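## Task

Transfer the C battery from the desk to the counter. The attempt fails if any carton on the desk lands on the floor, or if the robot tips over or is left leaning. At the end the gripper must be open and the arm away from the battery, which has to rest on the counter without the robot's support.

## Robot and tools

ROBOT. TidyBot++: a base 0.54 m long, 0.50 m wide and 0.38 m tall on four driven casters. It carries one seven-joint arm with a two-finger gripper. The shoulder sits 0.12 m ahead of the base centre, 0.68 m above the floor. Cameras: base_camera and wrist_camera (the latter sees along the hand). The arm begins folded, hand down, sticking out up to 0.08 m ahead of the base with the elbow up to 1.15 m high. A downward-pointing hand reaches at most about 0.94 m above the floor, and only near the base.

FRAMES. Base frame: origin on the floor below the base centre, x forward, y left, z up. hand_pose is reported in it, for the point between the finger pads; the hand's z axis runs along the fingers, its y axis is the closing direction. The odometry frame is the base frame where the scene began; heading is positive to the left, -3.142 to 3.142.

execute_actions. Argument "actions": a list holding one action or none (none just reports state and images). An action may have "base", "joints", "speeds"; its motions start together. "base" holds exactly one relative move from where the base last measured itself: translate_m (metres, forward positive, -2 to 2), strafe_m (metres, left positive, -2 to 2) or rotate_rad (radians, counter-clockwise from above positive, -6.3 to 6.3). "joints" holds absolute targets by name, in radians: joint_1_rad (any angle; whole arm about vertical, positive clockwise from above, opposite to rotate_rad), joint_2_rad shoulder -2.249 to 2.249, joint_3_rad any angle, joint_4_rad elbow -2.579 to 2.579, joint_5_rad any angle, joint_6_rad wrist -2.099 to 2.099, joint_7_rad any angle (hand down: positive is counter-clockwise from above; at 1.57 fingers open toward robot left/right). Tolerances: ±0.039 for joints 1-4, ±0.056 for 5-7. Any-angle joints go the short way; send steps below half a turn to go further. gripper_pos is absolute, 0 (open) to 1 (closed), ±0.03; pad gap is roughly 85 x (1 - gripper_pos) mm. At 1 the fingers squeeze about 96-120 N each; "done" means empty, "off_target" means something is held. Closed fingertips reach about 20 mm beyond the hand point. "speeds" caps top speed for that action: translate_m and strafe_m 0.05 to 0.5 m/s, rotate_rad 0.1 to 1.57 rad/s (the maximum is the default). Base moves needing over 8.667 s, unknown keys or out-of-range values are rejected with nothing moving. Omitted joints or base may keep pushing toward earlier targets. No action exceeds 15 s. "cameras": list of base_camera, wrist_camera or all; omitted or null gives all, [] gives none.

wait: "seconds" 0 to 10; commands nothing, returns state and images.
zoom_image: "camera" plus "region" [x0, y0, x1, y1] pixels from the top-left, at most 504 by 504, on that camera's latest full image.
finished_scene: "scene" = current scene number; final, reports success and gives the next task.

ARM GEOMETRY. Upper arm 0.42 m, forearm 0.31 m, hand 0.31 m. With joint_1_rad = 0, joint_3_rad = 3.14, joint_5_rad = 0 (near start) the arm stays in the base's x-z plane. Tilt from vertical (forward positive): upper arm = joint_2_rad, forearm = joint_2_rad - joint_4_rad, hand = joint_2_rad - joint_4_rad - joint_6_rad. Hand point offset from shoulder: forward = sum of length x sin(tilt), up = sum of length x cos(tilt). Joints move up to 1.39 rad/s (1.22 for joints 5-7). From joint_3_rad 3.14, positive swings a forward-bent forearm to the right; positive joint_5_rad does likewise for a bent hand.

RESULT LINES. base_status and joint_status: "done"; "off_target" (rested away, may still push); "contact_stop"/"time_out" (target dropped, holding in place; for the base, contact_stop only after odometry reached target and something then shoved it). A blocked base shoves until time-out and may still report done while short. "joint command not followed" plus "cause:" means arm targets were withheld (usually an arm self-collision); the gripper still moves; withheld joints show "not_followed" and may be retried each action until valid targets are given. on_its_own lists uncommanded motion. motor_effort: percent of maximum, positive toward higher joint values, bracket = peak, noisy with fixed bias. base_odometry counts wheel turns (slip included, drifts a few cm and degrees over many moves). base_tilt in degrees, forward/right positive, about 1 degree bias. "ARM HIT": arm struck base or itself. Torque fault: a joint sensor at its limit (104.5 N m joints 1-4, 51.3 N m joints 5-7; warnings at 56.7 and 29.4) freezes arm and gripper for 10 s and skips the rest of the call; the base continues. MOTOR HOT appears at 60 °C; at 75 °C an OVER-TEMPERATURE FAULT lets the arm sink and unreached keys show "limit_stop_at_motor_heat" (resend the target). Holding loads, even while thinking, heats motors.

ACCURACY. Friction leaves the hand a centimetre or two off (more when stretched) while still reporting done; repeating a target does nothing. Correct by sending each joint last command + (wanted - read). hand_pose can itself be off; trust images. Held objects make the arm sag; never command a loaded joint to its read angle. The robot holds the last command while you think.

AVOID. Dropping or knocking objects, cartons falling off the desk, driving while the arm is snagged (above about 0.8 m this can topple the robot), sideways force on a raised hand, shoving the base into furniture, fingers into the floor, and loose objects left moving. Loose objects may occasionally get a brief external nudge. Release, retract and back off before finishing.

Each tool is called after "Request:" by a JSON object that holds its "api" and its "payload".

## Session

Request:
{"api": "execute_actions", "payload": {"actions": []}}

Scene clock: 0.00 s.
base_odometry: x=+0.000 y=+0.000 heading=+0.000 (m, m, rad; odometry frame)
base_tilt: forward=-0.1 right=+0.8 (deg)
base_status: not commanded
joint_positions: joint_1_rad=+0.038 joint_2_rad=-0.308 joint_3_rad=+3.169 joint_4_rad=-2.509 joint_5_rad=-0.054 joint_6_rad=-0.846 joint_7_rad=+1.620 gripper_pos=+0.000
joint_status: not commanded
motor_effort: joint_1_rad=+0 joint_2_rad=-2 joint_3_rad=+1 joint_4_rad=+11 joint_5_rad=+0 joint_6_rad=-1 joint_7_rad=+0 (%)
hand_pose: x=+0.2760 y=+0.0048 z=+0.5881 quat_wxyz=(-0.023, +0.998, -0.025, +0.049) (m; base frame)
pictures: base_camera, wrist_camera
Images, in order (width x height): base_camera 644x364, wrist_camera 644x476.

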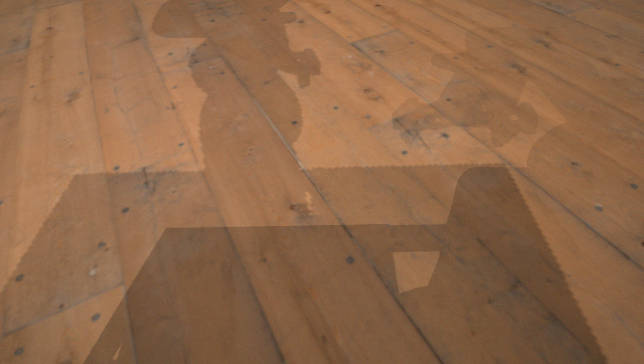

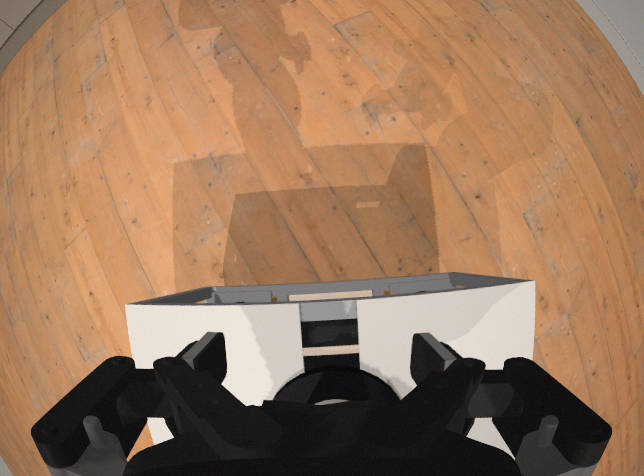

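Request:
{"api": "execute_actions", "payload": {"actions": [{"joints":{"joint_1_rad":-0.02,"joint_3_rad":3.12,"joint_5_rad":0.03,"joint_7_rad":1.55,"joint_2_rad":-0.1,"joint_4_rad":-0.86,"joint_6_rad":-1.32},"base":{"rotate_rad":0.5}}]}}

Scene clock: 7.77 s.
base_odometry: x=+0.000 y=+0.000 heading=+0.500 (m, m, rad; odometry frame)
base_tilt: forward=-0.1 right=+0.8 (deg)
base_status: done
joint_positions: joint_1_rad=+0.004 joint_2_rad=-0.130 joint_3_rad=+3.140 joint_4_rad=-0.868 joint_5_rad=-0.008 joint_6_rad=-1.295 joint_7_rad=+1.573 gripper_pos=+0.000
joint_status: all done
motor_effort: joint_1_rad=-1(0) joint_2_rad=-12(14) joint_3_rad=+0(1) joint_4_rad=+16(20) joint_5_rad=+0(0) joint_6_rad=+9(9) joint_7_rad=+0(1) (%)
hand_pose: x=+0.5545 y=+0.0026 z=+1.1928 quat_wxyz=(-0.002, +0.850, +0.001, +0.526) (m; base frame)
pictures: base_camera, wrist_camera
Images, in order (width x height): base_camera 644x364, wrist_camera 644x476.

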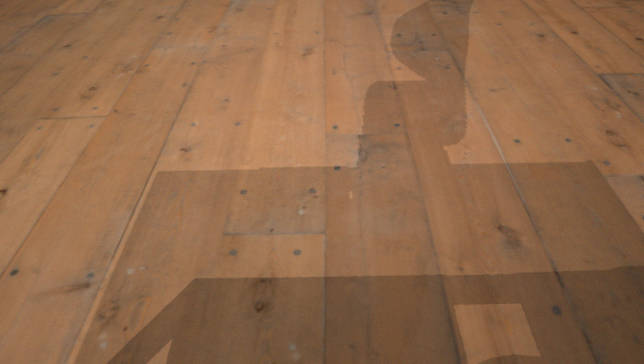

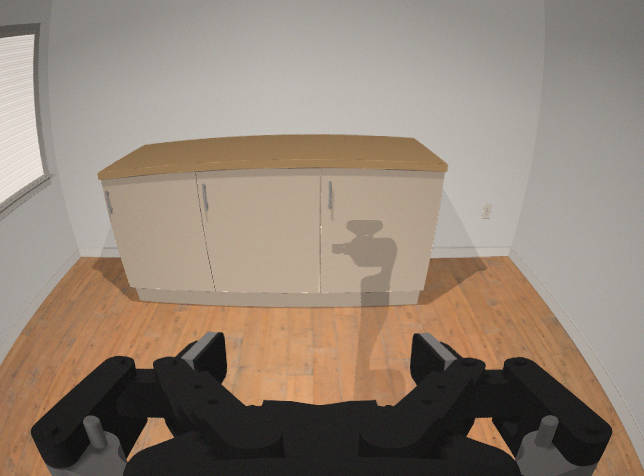

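Request:
{"api": "execute_actions", "payload": {"actions": [{"base":{"rotate_rad":3.14}}]}}

Scene clock: 14.30 s.
base_odometry: x=+0.000 y=+0.000 heading=-2.644 (m, m, rad; odometry frame)
base_tilt: forward=-0.1 right=+0.9 (deg)
base_status: done
joint_positions: joint_1_rad=-0.003 joint_2_rad=-0.107 joint_3_rad=+3.132 joint_4_rad=-0.868 joint_5_rad=-0.002 joint_6_rad=-1.295 joint_7_rad=+1.573 gripper_pos=+0.000
joint_status: not commanded
motor_effort: joint_1_rad=-1(2) joint_2_rad=-13(17) joint_3_rad=+0(1) joint_4_rad=+16(17) joint_5_rad=+0(1) joint_6_rad=+9(9) joint_7_rad=+0(0) (%)
hand_pose: x=+0.5659 y=+0.0083 z=+1.1826 quat_wxyz=(-0.003, +0.856, +0.007, +0.516) (m; base frame)
pictures: base_camera, wrist_camera
Images, in order (width x height): base_camera 644x364, wrist_camera 644x476.

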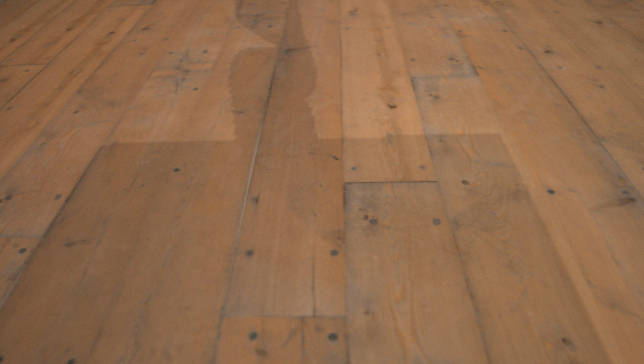

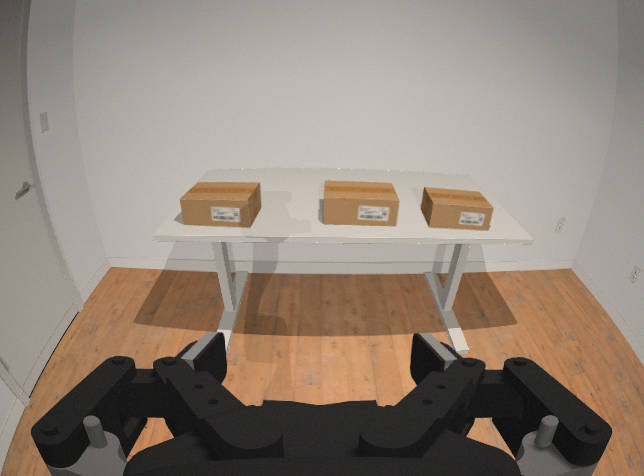

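Request:
{"api": "execute_actions", "payload": {"actions": [{"base":{"translate_m":1.08},"joints":{"joint_2_rad":0.4,"joint_4_rad":-0.4,"joint_6_rad":-2.0}}]}}

Scene clock: 26.97 s.
base_odometry: x=-0.948 y=-0.517 heading=-2.643 (m, m, rad; odometry frame)
base_tilt: forward=-0.1 right=+0.8 (deg)
base_status: done
joint_positions: joint_1_rad=-0.003 joint_2_rad=+0.400 joint_3_rad=+3.132 joint_4_rad=-0.412 joint_5_rad=-0.002 joint_6_rad=-1.977 joint_7_rad=+1.573 gripper_pos=+0.000
joint_status: all done
motor_effort: joint_1_rad=-1(1) joint_2_rad=-31(36) joint_3_rad=+0(1) joint_4_rad=+14(17) joint_5_rad=+0(0) joint_6_rad=+4(8) joint_7_rad=+1(0) (%)
hand_pose: x=+0.6183 y=+0.0068 z=+0.9935 quat_wxyz=(-0.004, +0.985, +0.007, +0.175) (m; base frame)
pictures: base_camera, wrist_camera
Images, in order (width x height): base_camera 644x364, wrist_camera 644x476.

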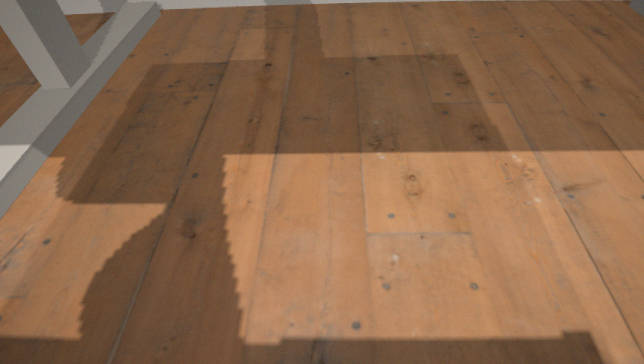

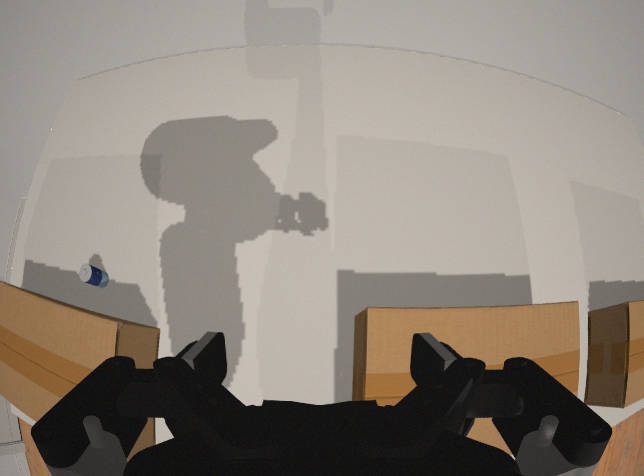

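Request:
{"api": "execute_actions", "payload": {"actions": [{"base":{"strafe_m":0.42},"speeds":{"strafe_m":0.3}}]}}

Scene clock: 34.73 s.
base_odometry: x=-0.748 y=-0.886 heading=-2.643 (m, m, rad; odometry frame)
base_tilt: forward=-0.1 right=+0.8 (deg)
base_status: done
joint_positions: joint_1_rad=-0.009 joint_2_rad=+0.400 joint_3_rad=+3.132 joint_4_rad=-0.412 joint_5_rad=-0.002 joint_6_rad=-1.977 joint_7_rad=+1.573 gripper_pos=+0.000
joint_status: not commanded
motor_effort: joint_1_rad=-1(4) joint_2_rad=-31(32) joint_3_rad=+0(1) joint_4_rad=+14(14) joint_5_rad=+0(1) joint_6_rad=+5(4) joint_7_rad=+0(0) (%)
hand_pose: x=+0.6182 y=+0.0099 z=+0.9935 quat_wxyz=(-0.004, +0.984, +0.010, +0.175) (m; base frame)
pictures: base_camera, wrist_camera
Images, in order (width x height): base_camera 644x364, wrist_camera 644x476.

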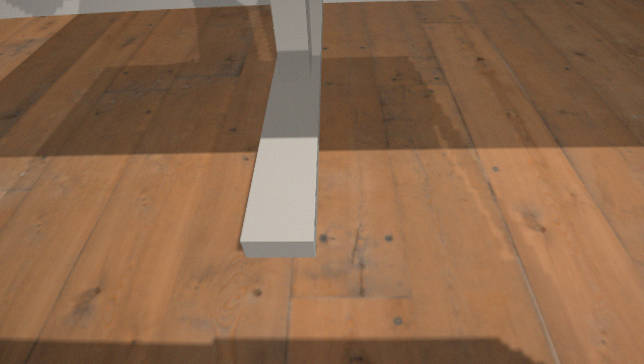

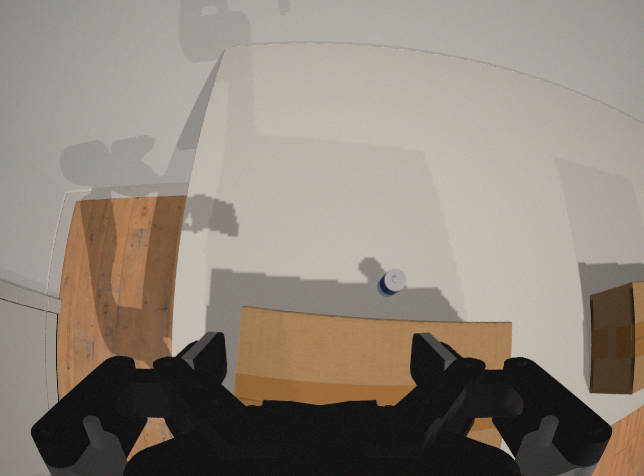

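Request:
{"api": "execute_actions", "payload": {"actions": [{"base":{"strafe_m":-0.09},"joints":{"joint_2_rad":0.55,"joint_6_rad":-1.8}}], "cameras": []}}

Request:
{"api": "execute_actions", "payload": {"actions": [{"joints":{"joint_2_rad":0.72,"joint_6_rad":-1.96}}], "cameras": ["wrist_camera"]}}

Scene clock: 41.57 s.
base_odometry: x=-0.791 y=-0.807 heading=-2.643 (m, m, rad; odometry frame)
base_tilt: forward=-0.1 right=+0.8 (deg)
base_status: done
joint_positions: joint_1_rad=-0.012 joint_2_rad=+0.549 joint_3_rad=+3.131 joint_4_rad=-0.406 joint_5_rad=-0.001 joint_6_rad=-1.818 joint_7_rad=+1.573 gripper_pos=+0.000
joint_status: all done
motor_effort: joint_1_rad=+0(4) joint_2_rad=-40(43) joint_3_rad=+0(2) joint_4_rad=+16(17) joint_5_rad=+1(1) joint_6_rad=+4(5) joint_7_rad=+0(0) (%)
hand_pose: x=+0.7074 y=+0.0123 z=+0.9318 quat_wxyz=(-0.005, +0.983, +0.011, +0.183) (m; base frame)
pictures: none
No camera images: the call's "cameras" was empty. Leave "cameras" out to get every camera's image.

Scene clock: 42.73 s.
base_odometry: x=-0.791 y=-0.807 heading=-2.643 (m, m, rad; odometry frame)
base_tilt: forward=-0.1 right=+0.8 (deg)
base_status: not commanded
joint_positions: joint_1_rad=-0.012 joint_2_rad=+0.721 joint_3_rad=+3.131 joint_4_rad=-0.403 joint_5_rad=-0.001 joint_6_rad=-1.937 joint_7_rad=+1.573 gripper_pos=+0.000
joint_status: all done
motor_effort: joint_1_rad=-2(2) joint_2_rad=-45(49) joint_3_rad=+0(0) joint_4_rad=+15(17) joint_5_rad=+1(0) joint_6_rad=+2(5) joint_7_rad=+0(0) (%)
hand_pose: x=+0.7052 y=+0.0120 z=+0.8235 quat_wxyz=(-0.004, +0.999, +0.011, +0.040) (m; base frame)
pictures: wrist_camera
Images, in order (width x height): wrist_camera 644x476.

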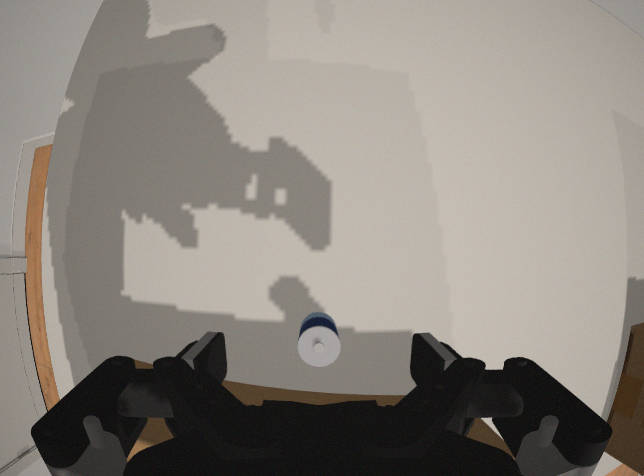

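Request:
{"api": "execute_actions", "payload": {"actions": [{"joints":{"joint_2_rad":0.67,"joint_4_rad":-0.73,"joint_6_rad":-1.73}}], "cameras": ["wrist_camera"]}}

Scene clock: 49.27 s.
base_odometry: x=-0.791 y=-0.807 heading=-2.643 (m, m, rad; odometry frame)
base_tilt: forward=-0.1 right=+0.8 (deg)
base_status: not commanded
joint_positions: joint_1_rad=-0.012 joint_2_rad=+0.697 joint_3_rad=+3.131 joint_4_rad=-0.722 joint_5_rad=-0.001 joint_6_rad=-1.753 joint_7_rad=+1.573 gripper_pos=+0.000
joint_status: all done
motor_effort: joint_1_rad=-1(2) joint_2_rad=-44(46) joint_3_rad=+0(1) joint_4_rad=+16(17) joint_5_rad=+0(0) joint_6_rad=+0(1) joint_7_rad=+0(1) (%)
hand_pose: x=+0.6901 y=+0.0124 z=+0.7409 quat_wxyz=(-0.004, +1.000, +0.011, -0.015) (m; base frame)
pictures: wrist_camera
Images, in order (width x height): wrist_camera 644x476.

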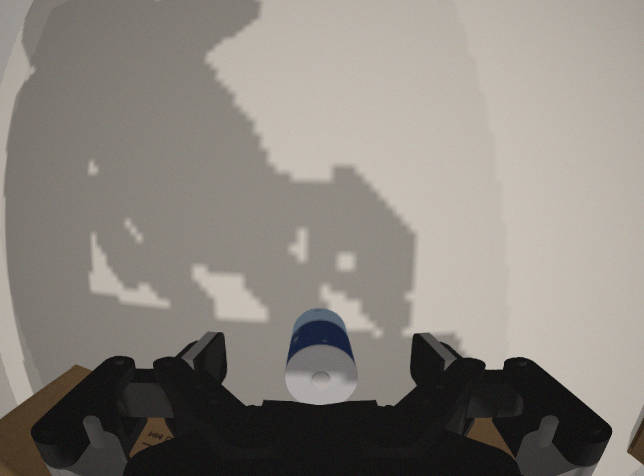

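Request:
{"api": "execute_actions", "payload": {"actions": [{"joints":{"gripper_pos":1}}], "cameras": ["wrist_camera"]}}

Request:
{"api": "execute_actions", "payload": {"actions": [{"joints":{"joint_2_rad":0.3,"joint_6_rad":-1.4}}], "cameras": ["wrist_camera"]}}

Scene clock: 55.27 s.
base_odometry: x=-0.791 y=-0.807 heading=-2.643 (m, m, rad; odometry frame)
base_tilt: forward=-0.1 right=+0.8 (deg)
base_status: not commanded
joint_positions: joint_1_rad=-0.012 joint_2_rad=+0.695 joint_3_rad=+3.131 joint_4_rad=-0.722 joint_5_rad=-0.001 joint_6_rad=-1.753 joint_7_rad=+1.573 gripper_pos=+0.738
joint_status: gripper_pos off_target (ended at +0.738, target +1.000)
motor_effort: joint_1_rad=-1(1) joint_2_rad=-45(46) joint_3_rad=-1(1) joint_4_rad=+17(16) joint_5_rad=+0(1) joint_6_rad=+0(0) joint_7_rad=+1(1) (%)
hand_pose: x=+0.6899 y=+0.0124 z=+0.7421 quat_wxyz=(-0.004, +1.000, +0.011, -0.014) (m; base frame)
pictures: wrist_camera
Images, in order (width x height): wrist_camera 644x476.

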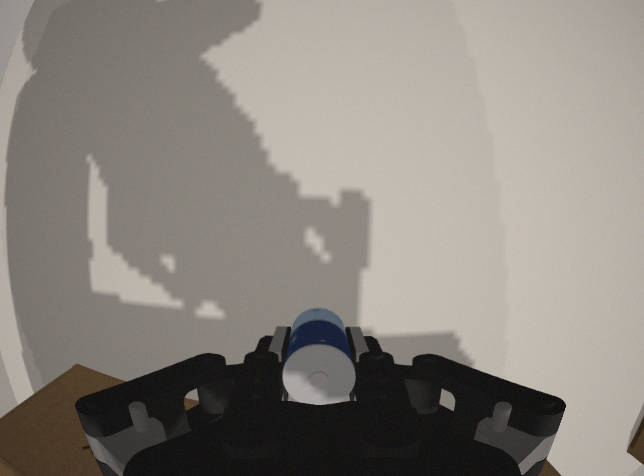

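Scene clock: 56.77 s.
base_odometry: x=-0.791 y=-0.807 heading=-2.643 (m, m, rad; odometry frame)
base_tilt: forward=-0.1 right=+0.8 (deg)
base_status: not commanded
joint_positions: joint_1_rad=-0.012 joint_2_rad=+0.299 joint_3_rad=+3.131 joint_4_rad=-0.727 joint_5_rad=-0.001 joint_6_rad=-1.424 joint_7_rad=+1.573 gripper_pos=+0.738
joint_status: all done
motor_effort: joint_1_rad=-1(2) joint_2_rad=-32(49) joint_3_rad=+0(1) joint_4_rad=+18(19) joint_5_rad=+0(0) joint_6_rad=+7(7) joint_7_rad=+0(0) (%)
hand_pose: x=+0.7101 y=+0.0133 z=+1.0067 quat_wxyz=(-0.005, +0.941, +0.011, +0.338) (m; base frame)
pictures: wrist_camera
Images, in order (width x height): wrist_camera 644x476.

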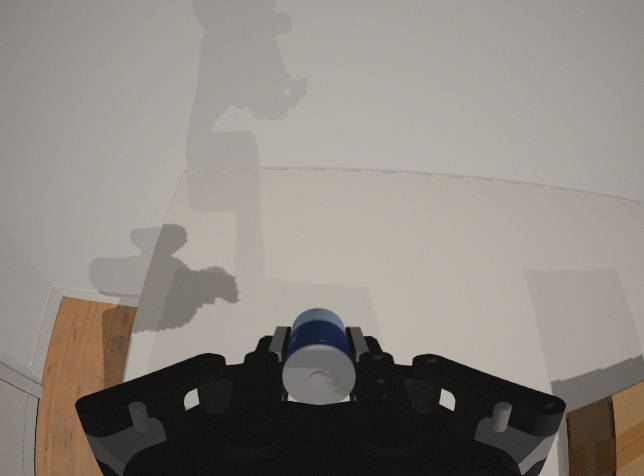

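Request:
{"api": "execute_actions", "payload": {"actions": [{"base":{"translate_m":-1.9},"joints":{"joint_2_rad":-0.1}}], "cameras": []}}

Request:
{"api": "execute_actions", "payload": {"actions": [{"base":{"rotate_rad":-3.1}}]}}

Scene clock: 66.43 s.
base_odometry: x=+0.878 y=+0.101 heading=-2.643 (m, m, rad; odometry frame)
base_tilt: forward=-0.1 right=+0.8 (deg)
base_status: done
joint_positions: joint_1_rad=-0.012 joint_2_rad=-0.105 joint_3_rad=+3.131 joint_4_rad=-0.731 joint_5_rad=-0.001 joint_6_rad=-1.423 joint_7_rad=+1.573 gripper_pos=+0.738
joint_status: all done
motor_effort: joint_1_rad=+0(1) joint_2_rad=-12(39) joint_3_rad=+0(1) joint_4_rad=+15(20) joint_5_rad=+0(1) joint_6_rad=+10(10) joint_7_rad=+0(0) (%)
hand_pose: x=+0.5354 y=+0.0113 z=+1.2114 quat_wxyz=(-0.005, +0.855, +0.011, +0.519) (m; base frame)
pictures: none
No camera images: the call's "cameras" was empty. Leave "cameras" out to get every camera's image.

Scene clock: 69.70 s.
base_odometry: x=+0.878 y=+0.101 heading=+0.540 (m, m, rad; odometry frame)
base_tilt: forward=-0.1 right=+0.8 (deg)
base_status: done
joint_positions: joint_1_rad=-0.012 joint_2_rad=-0.104 joint_3_rad=+3.130 joint_4_rad=-0.731 joint_5_rad=-0.001 joint_6_rad=-1.423 joint_7_rad=+1.573 gripper_pos=+0.738
joint_status: not commanded
motor_effort: joint_1_rad=-1(0) joint_2_rad=-12(16) joint_3_rad=+0(2) joint_4_rad=+15(16) joint_5_rad=+0(2) joint_6_rad=+9(9) joint_7_rad=+0(0) (%)
hand_pose: x=+0.5356 y=+0.0119 z=+1.2113 quat_wxyz=(-0.005, +0.855, +0.011, +0.519) (m; base frame)
pictures: base_camera, wrist_camera
Images, in order (width x height): base_camera 644x364, wrist_camera 644x476.

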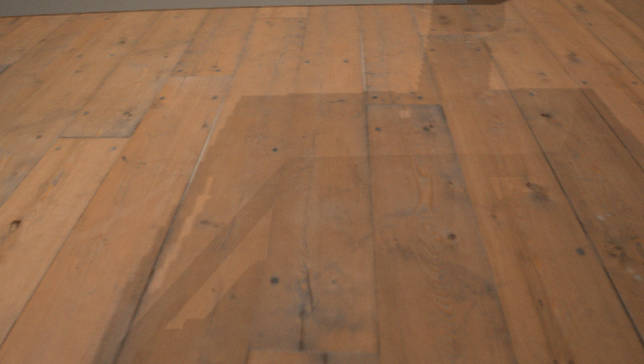

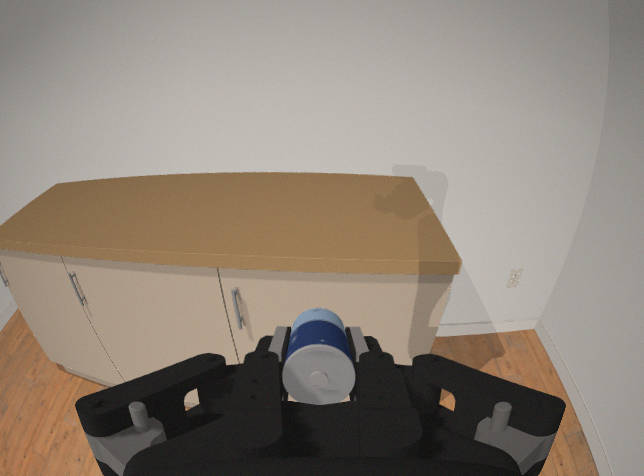

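Request:
{"api": "execute_actions", "payload": {"actions": [{"base":{"translate_m":0.6},"joints":{"joint_2_rad":0.15,"joint_4_rad":-0.62,"joint_6_rad":-2.09}}]}}

Request:
{"api": "execute_actions", "payload": {"actions": [{"joints":{"joint_2_rad":0.33}}], "cameras": ["wrist_camera"]}}

Scene clock: 77.67 s.
base_odometry: x=+1.393 y=+0.409 heading=+0.540 (m, m, rad; odometry frame)
base_tilt: forward=-0.1 right=+0.9 (deg)
base_status: done
joint_positions: joint_1_rad=-0.012 joint_2_rad=+0.143 joint_3_rad=+3.130 joint_4_rad=-0.634 joint_5_rad=-0.001 joint_6_rad=-2.077 joint_7_rad=+1.573 gripper_pos=+0.738
joint_status: all done
motor_effort: joint_1_rad=-1(1) joint_2_rad=-21(25) joint_3_rad=+0(0) joint_4_rad=+14(16) joint_5_rad=+0(1) joint_6_rad=+3(9) joint_7_rad=+0(0) (%)
hand_pose: x=+0.4872 y=+0.0096 z=+1.0240 quat_wxyz=(-0.003, +0.990, +0.013, +0.143) (m; base frame)
pictures: base_camera, wrist_camera
Images, in order (width x height): base_camera 644x364, wrist_camera 644x476.

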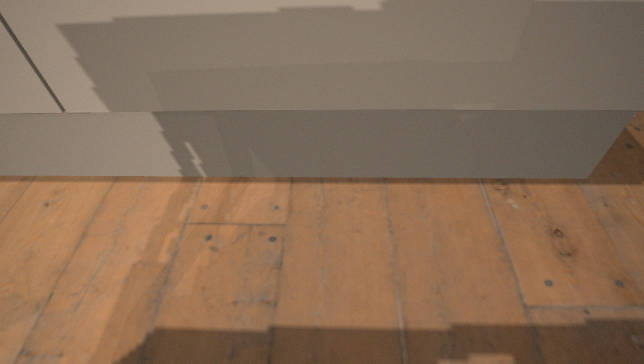

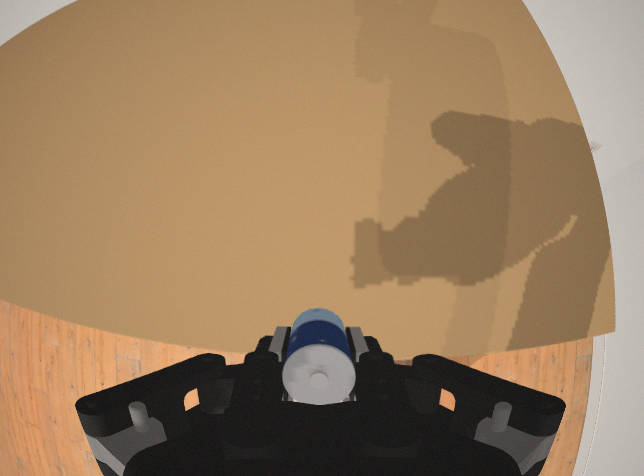

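Scene clock: 78.87 s.
base_odometry: x=+1.393 y=+0.409 heading=+0.540 (m, m, rad; odometry frame)
base_tilt: forward=-0.1 right=+0.8 (deg)
base_status: not commanded
joint_positions: joint_1_rad=-0.012 joint_2_rad=+0.333 joint_3_rad=+3.130 joint_4_rad=-0.628 joint_5_rad=-0.001 joint_6_rad=-2.077 joint_7_rad=+1.573 gripper_pos=+0.738
joint_status: all done
motor_effort: joint_1_rad=-1(2) joint_2_rad=-30(35) joint_3_rad=+0(0) joint_4_rad=+14(16) joint_5_rad=+0(0) joint_6_rad=+2(4) joint_7_rad=+0(0) (%)
hand_pose: x=+0.5462 y=+0.0102 z=+0.9497 quat_wxyz=(-0.003, +0.999, +0.012, +0.051) (m; base frame)
pictures: wrist_camera
Images, in order (width x height): wrist_camera 644x476.

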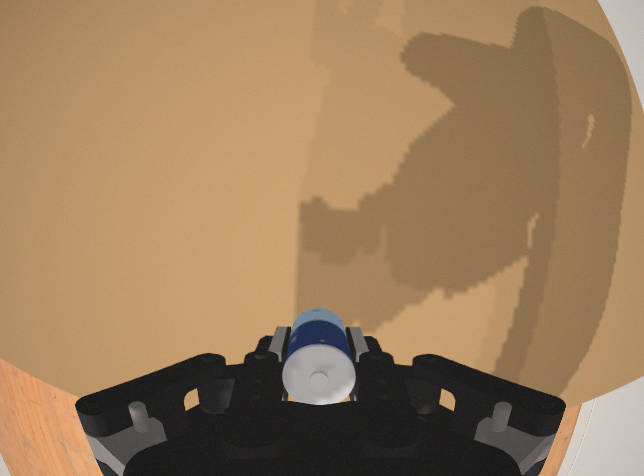

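Request:
{"api": "execute_actions", "payload": {"actions": [{"base":{"translate_m":0.07},"speeds":{"translate_m":0.1}}], "cameras": []}}

Request:
{"api": "execute_actions", "payload": {"actions": [{"joints":{"joint_2_rad":0.41}}], "cameras": ["wrist_camera"]}}

Scene clock: 85.13 s.
base_odometry: x=+1.453 y=+0.445 heading=+0.539 (m, m, rad; odometry frame)
base_tilt: forward=-0.1 right=+0.9 (deg)
base_status: done
joint_positions: joint_1_rad=-0.012 joint_2_rad=+0.333 joint_3_rad=+3.130 joint_4_rad=-0.628 joint_5_rad=-0.001 joint_6_rad=-2.077 joint_7_rad=+1.573 gripper_pos=+0.738
joint_status: not commanded
motor_effort: joint_1_rad=+0(2) joint_2_rad=-30(34) joint_3_rad=+0(0) joint_4_rad=+14(15) joint_5_rad=+0(1) joint_6_rad=+2(3) joint_7_rad=+0(0) (%)
hand_pose: x=+0.5461 y=+0.0102 z=+0.9498 quat_wxyz=(-0.003, +0.999, +0.012, +0.051) (m; base frame)
pictures: none
No camera images: the call's "cameras" was empty. Leave "cameras" out to get every camera's image.

Scene clock: 100.13 s.
base_odometry: x=+1.453 y=+0.445 heading=+0.539 (m, m, rad; odometry frame)
base_tilt: forward=-0.1 right=+0.9 (deg)
base_status: not commanded
joint_positions: joint_1_rad=-0.012 joint_2_rad=+0.390 joint_3_rad=+3.130 joint_4_rad=-0.604 joint_5_rad=-0.001 joint_6_rad=-2.076 joint_7_rad=+1.573 gripper_pos=+0.738
joint_status: all done
motor_effort: joint_1_rad=-1(1) joint_2_rad=-24(36) joint_3_rad=+0(0) joint_4_rad=+10(15) joint_5_rad=+0(0) joint_6_rad=+1(6) joint_7_rad=+0(0) (%)
hand_pose: x=+0.5644 y=+0.0105 z=+0.9321 quat_wxyz=(-0.003, +0.999, +0.012, +0.036) (m; base frame)
pictures: wrist_camera
Images, in order (width x height): wrist_camera 644x476.

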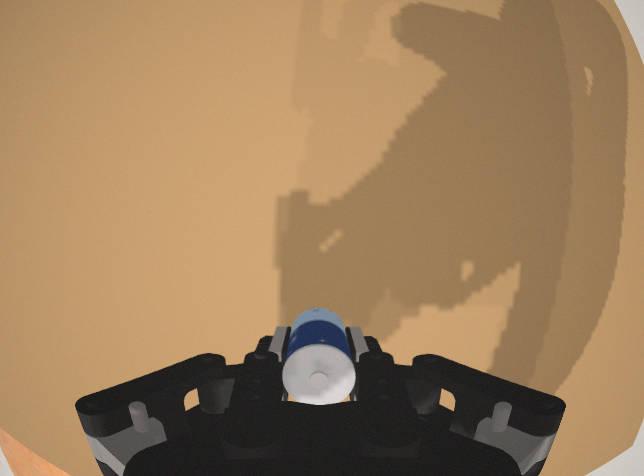

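Request:
{"api": "execute_actions", "payload": {"actions": [{"joints":{"joint_2_rad":0.38,"gripper_pos":0}}], "cameras": []}}

Request:
{"api": "execute_actions", "payload": {"actions": [{"base":{"translate_m":-0.4},"joints":{"joint_2_rad":-0.2,"joint_4_rad":-0.45}}], "cameras": ["wrist_camera"]}}

Scene clock: 106.20 s.
base_odometry: x=+1.453 y=+0.445 heading=+0.539 (m, m, rad; odometry frame)
base_tilt: forward=-0.1 right=+0.8 (deg)
base_status: not commanded
joint_positions: joint_1_rad=-0.012 joint_2_rad=+0.386 joint_3_rad=+3.130 joint_4_rad=-0.613 joint_5_rad=-0.001 joint_6_rad=-2.076 joint_7_rad=+1.573 gripper_pos=+0.000
joint_status: all done
motor_effort: joint_1_rad=-1(1) joint_2_rad=-31(32) joint_3_rad=+0(0) joint_4_rad=+14(15) joint_5_rad=+0(0) joint_6_rad=+1(4) joint_7_rad=+0(0) (%)
hand_pose: x=+0.5625 y=+0.0104 z=+0.9311 quat_wxyz=(-0.003, +0.999, +0.012, +0.033) (m; base frame)
pictures: none
No camera images: the call's "cameras" was empty. Leave "cameras" out to get every camera's image.

Scene clock: 108.53 s.
base_odometry: x=+1.110 y=+0.240 heading=+0.539 (m, m, rad; odometry frame)
base_tilt: forward=-0.1 right=+0.9 (deg)
base_status: done
joint_positions: joint_1_rad=-0.012 joint_2_rad=-0.219 joint_3_rad=+3.130 joint_4_rad=-0.448 joint_5_rad=-0.001 joint_6_rad=-2.076 joint_7_rad=+1.573 gripper_pos=+0.000
joint_status: all done
motor_effort: joint_1_rad=-1(2) joint_2_rad=+1(38) joint_3_rad=+0(2) joint_4_rad=+7(15) joint_5_rad=+0(2) joint_6_rad=+8(9) joint_7_rad=+0(0) (%)
hand_pose: x=+0.3297 y=+0.0077 z=+1.1902 quat_wxyz=(-0.003, +0.914, +0.012, +0.406) (m; base frame)
pictures: wrist_camera
Images, in order (width x height): wrist_camera 644x476.

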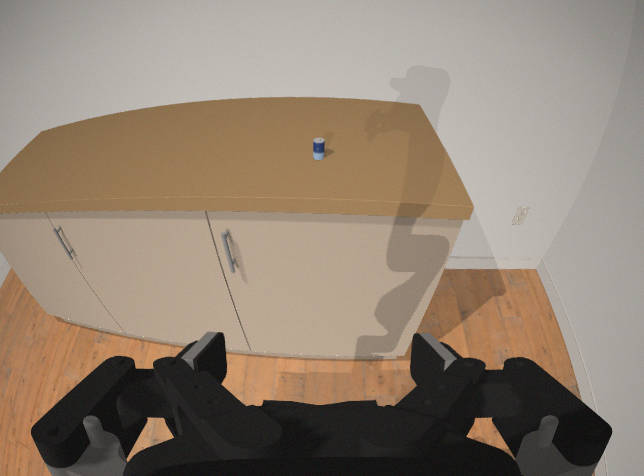

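Request:
{"api": "finished_scene", "payload": {"scene": 2}}

The scene is finished: the task was done.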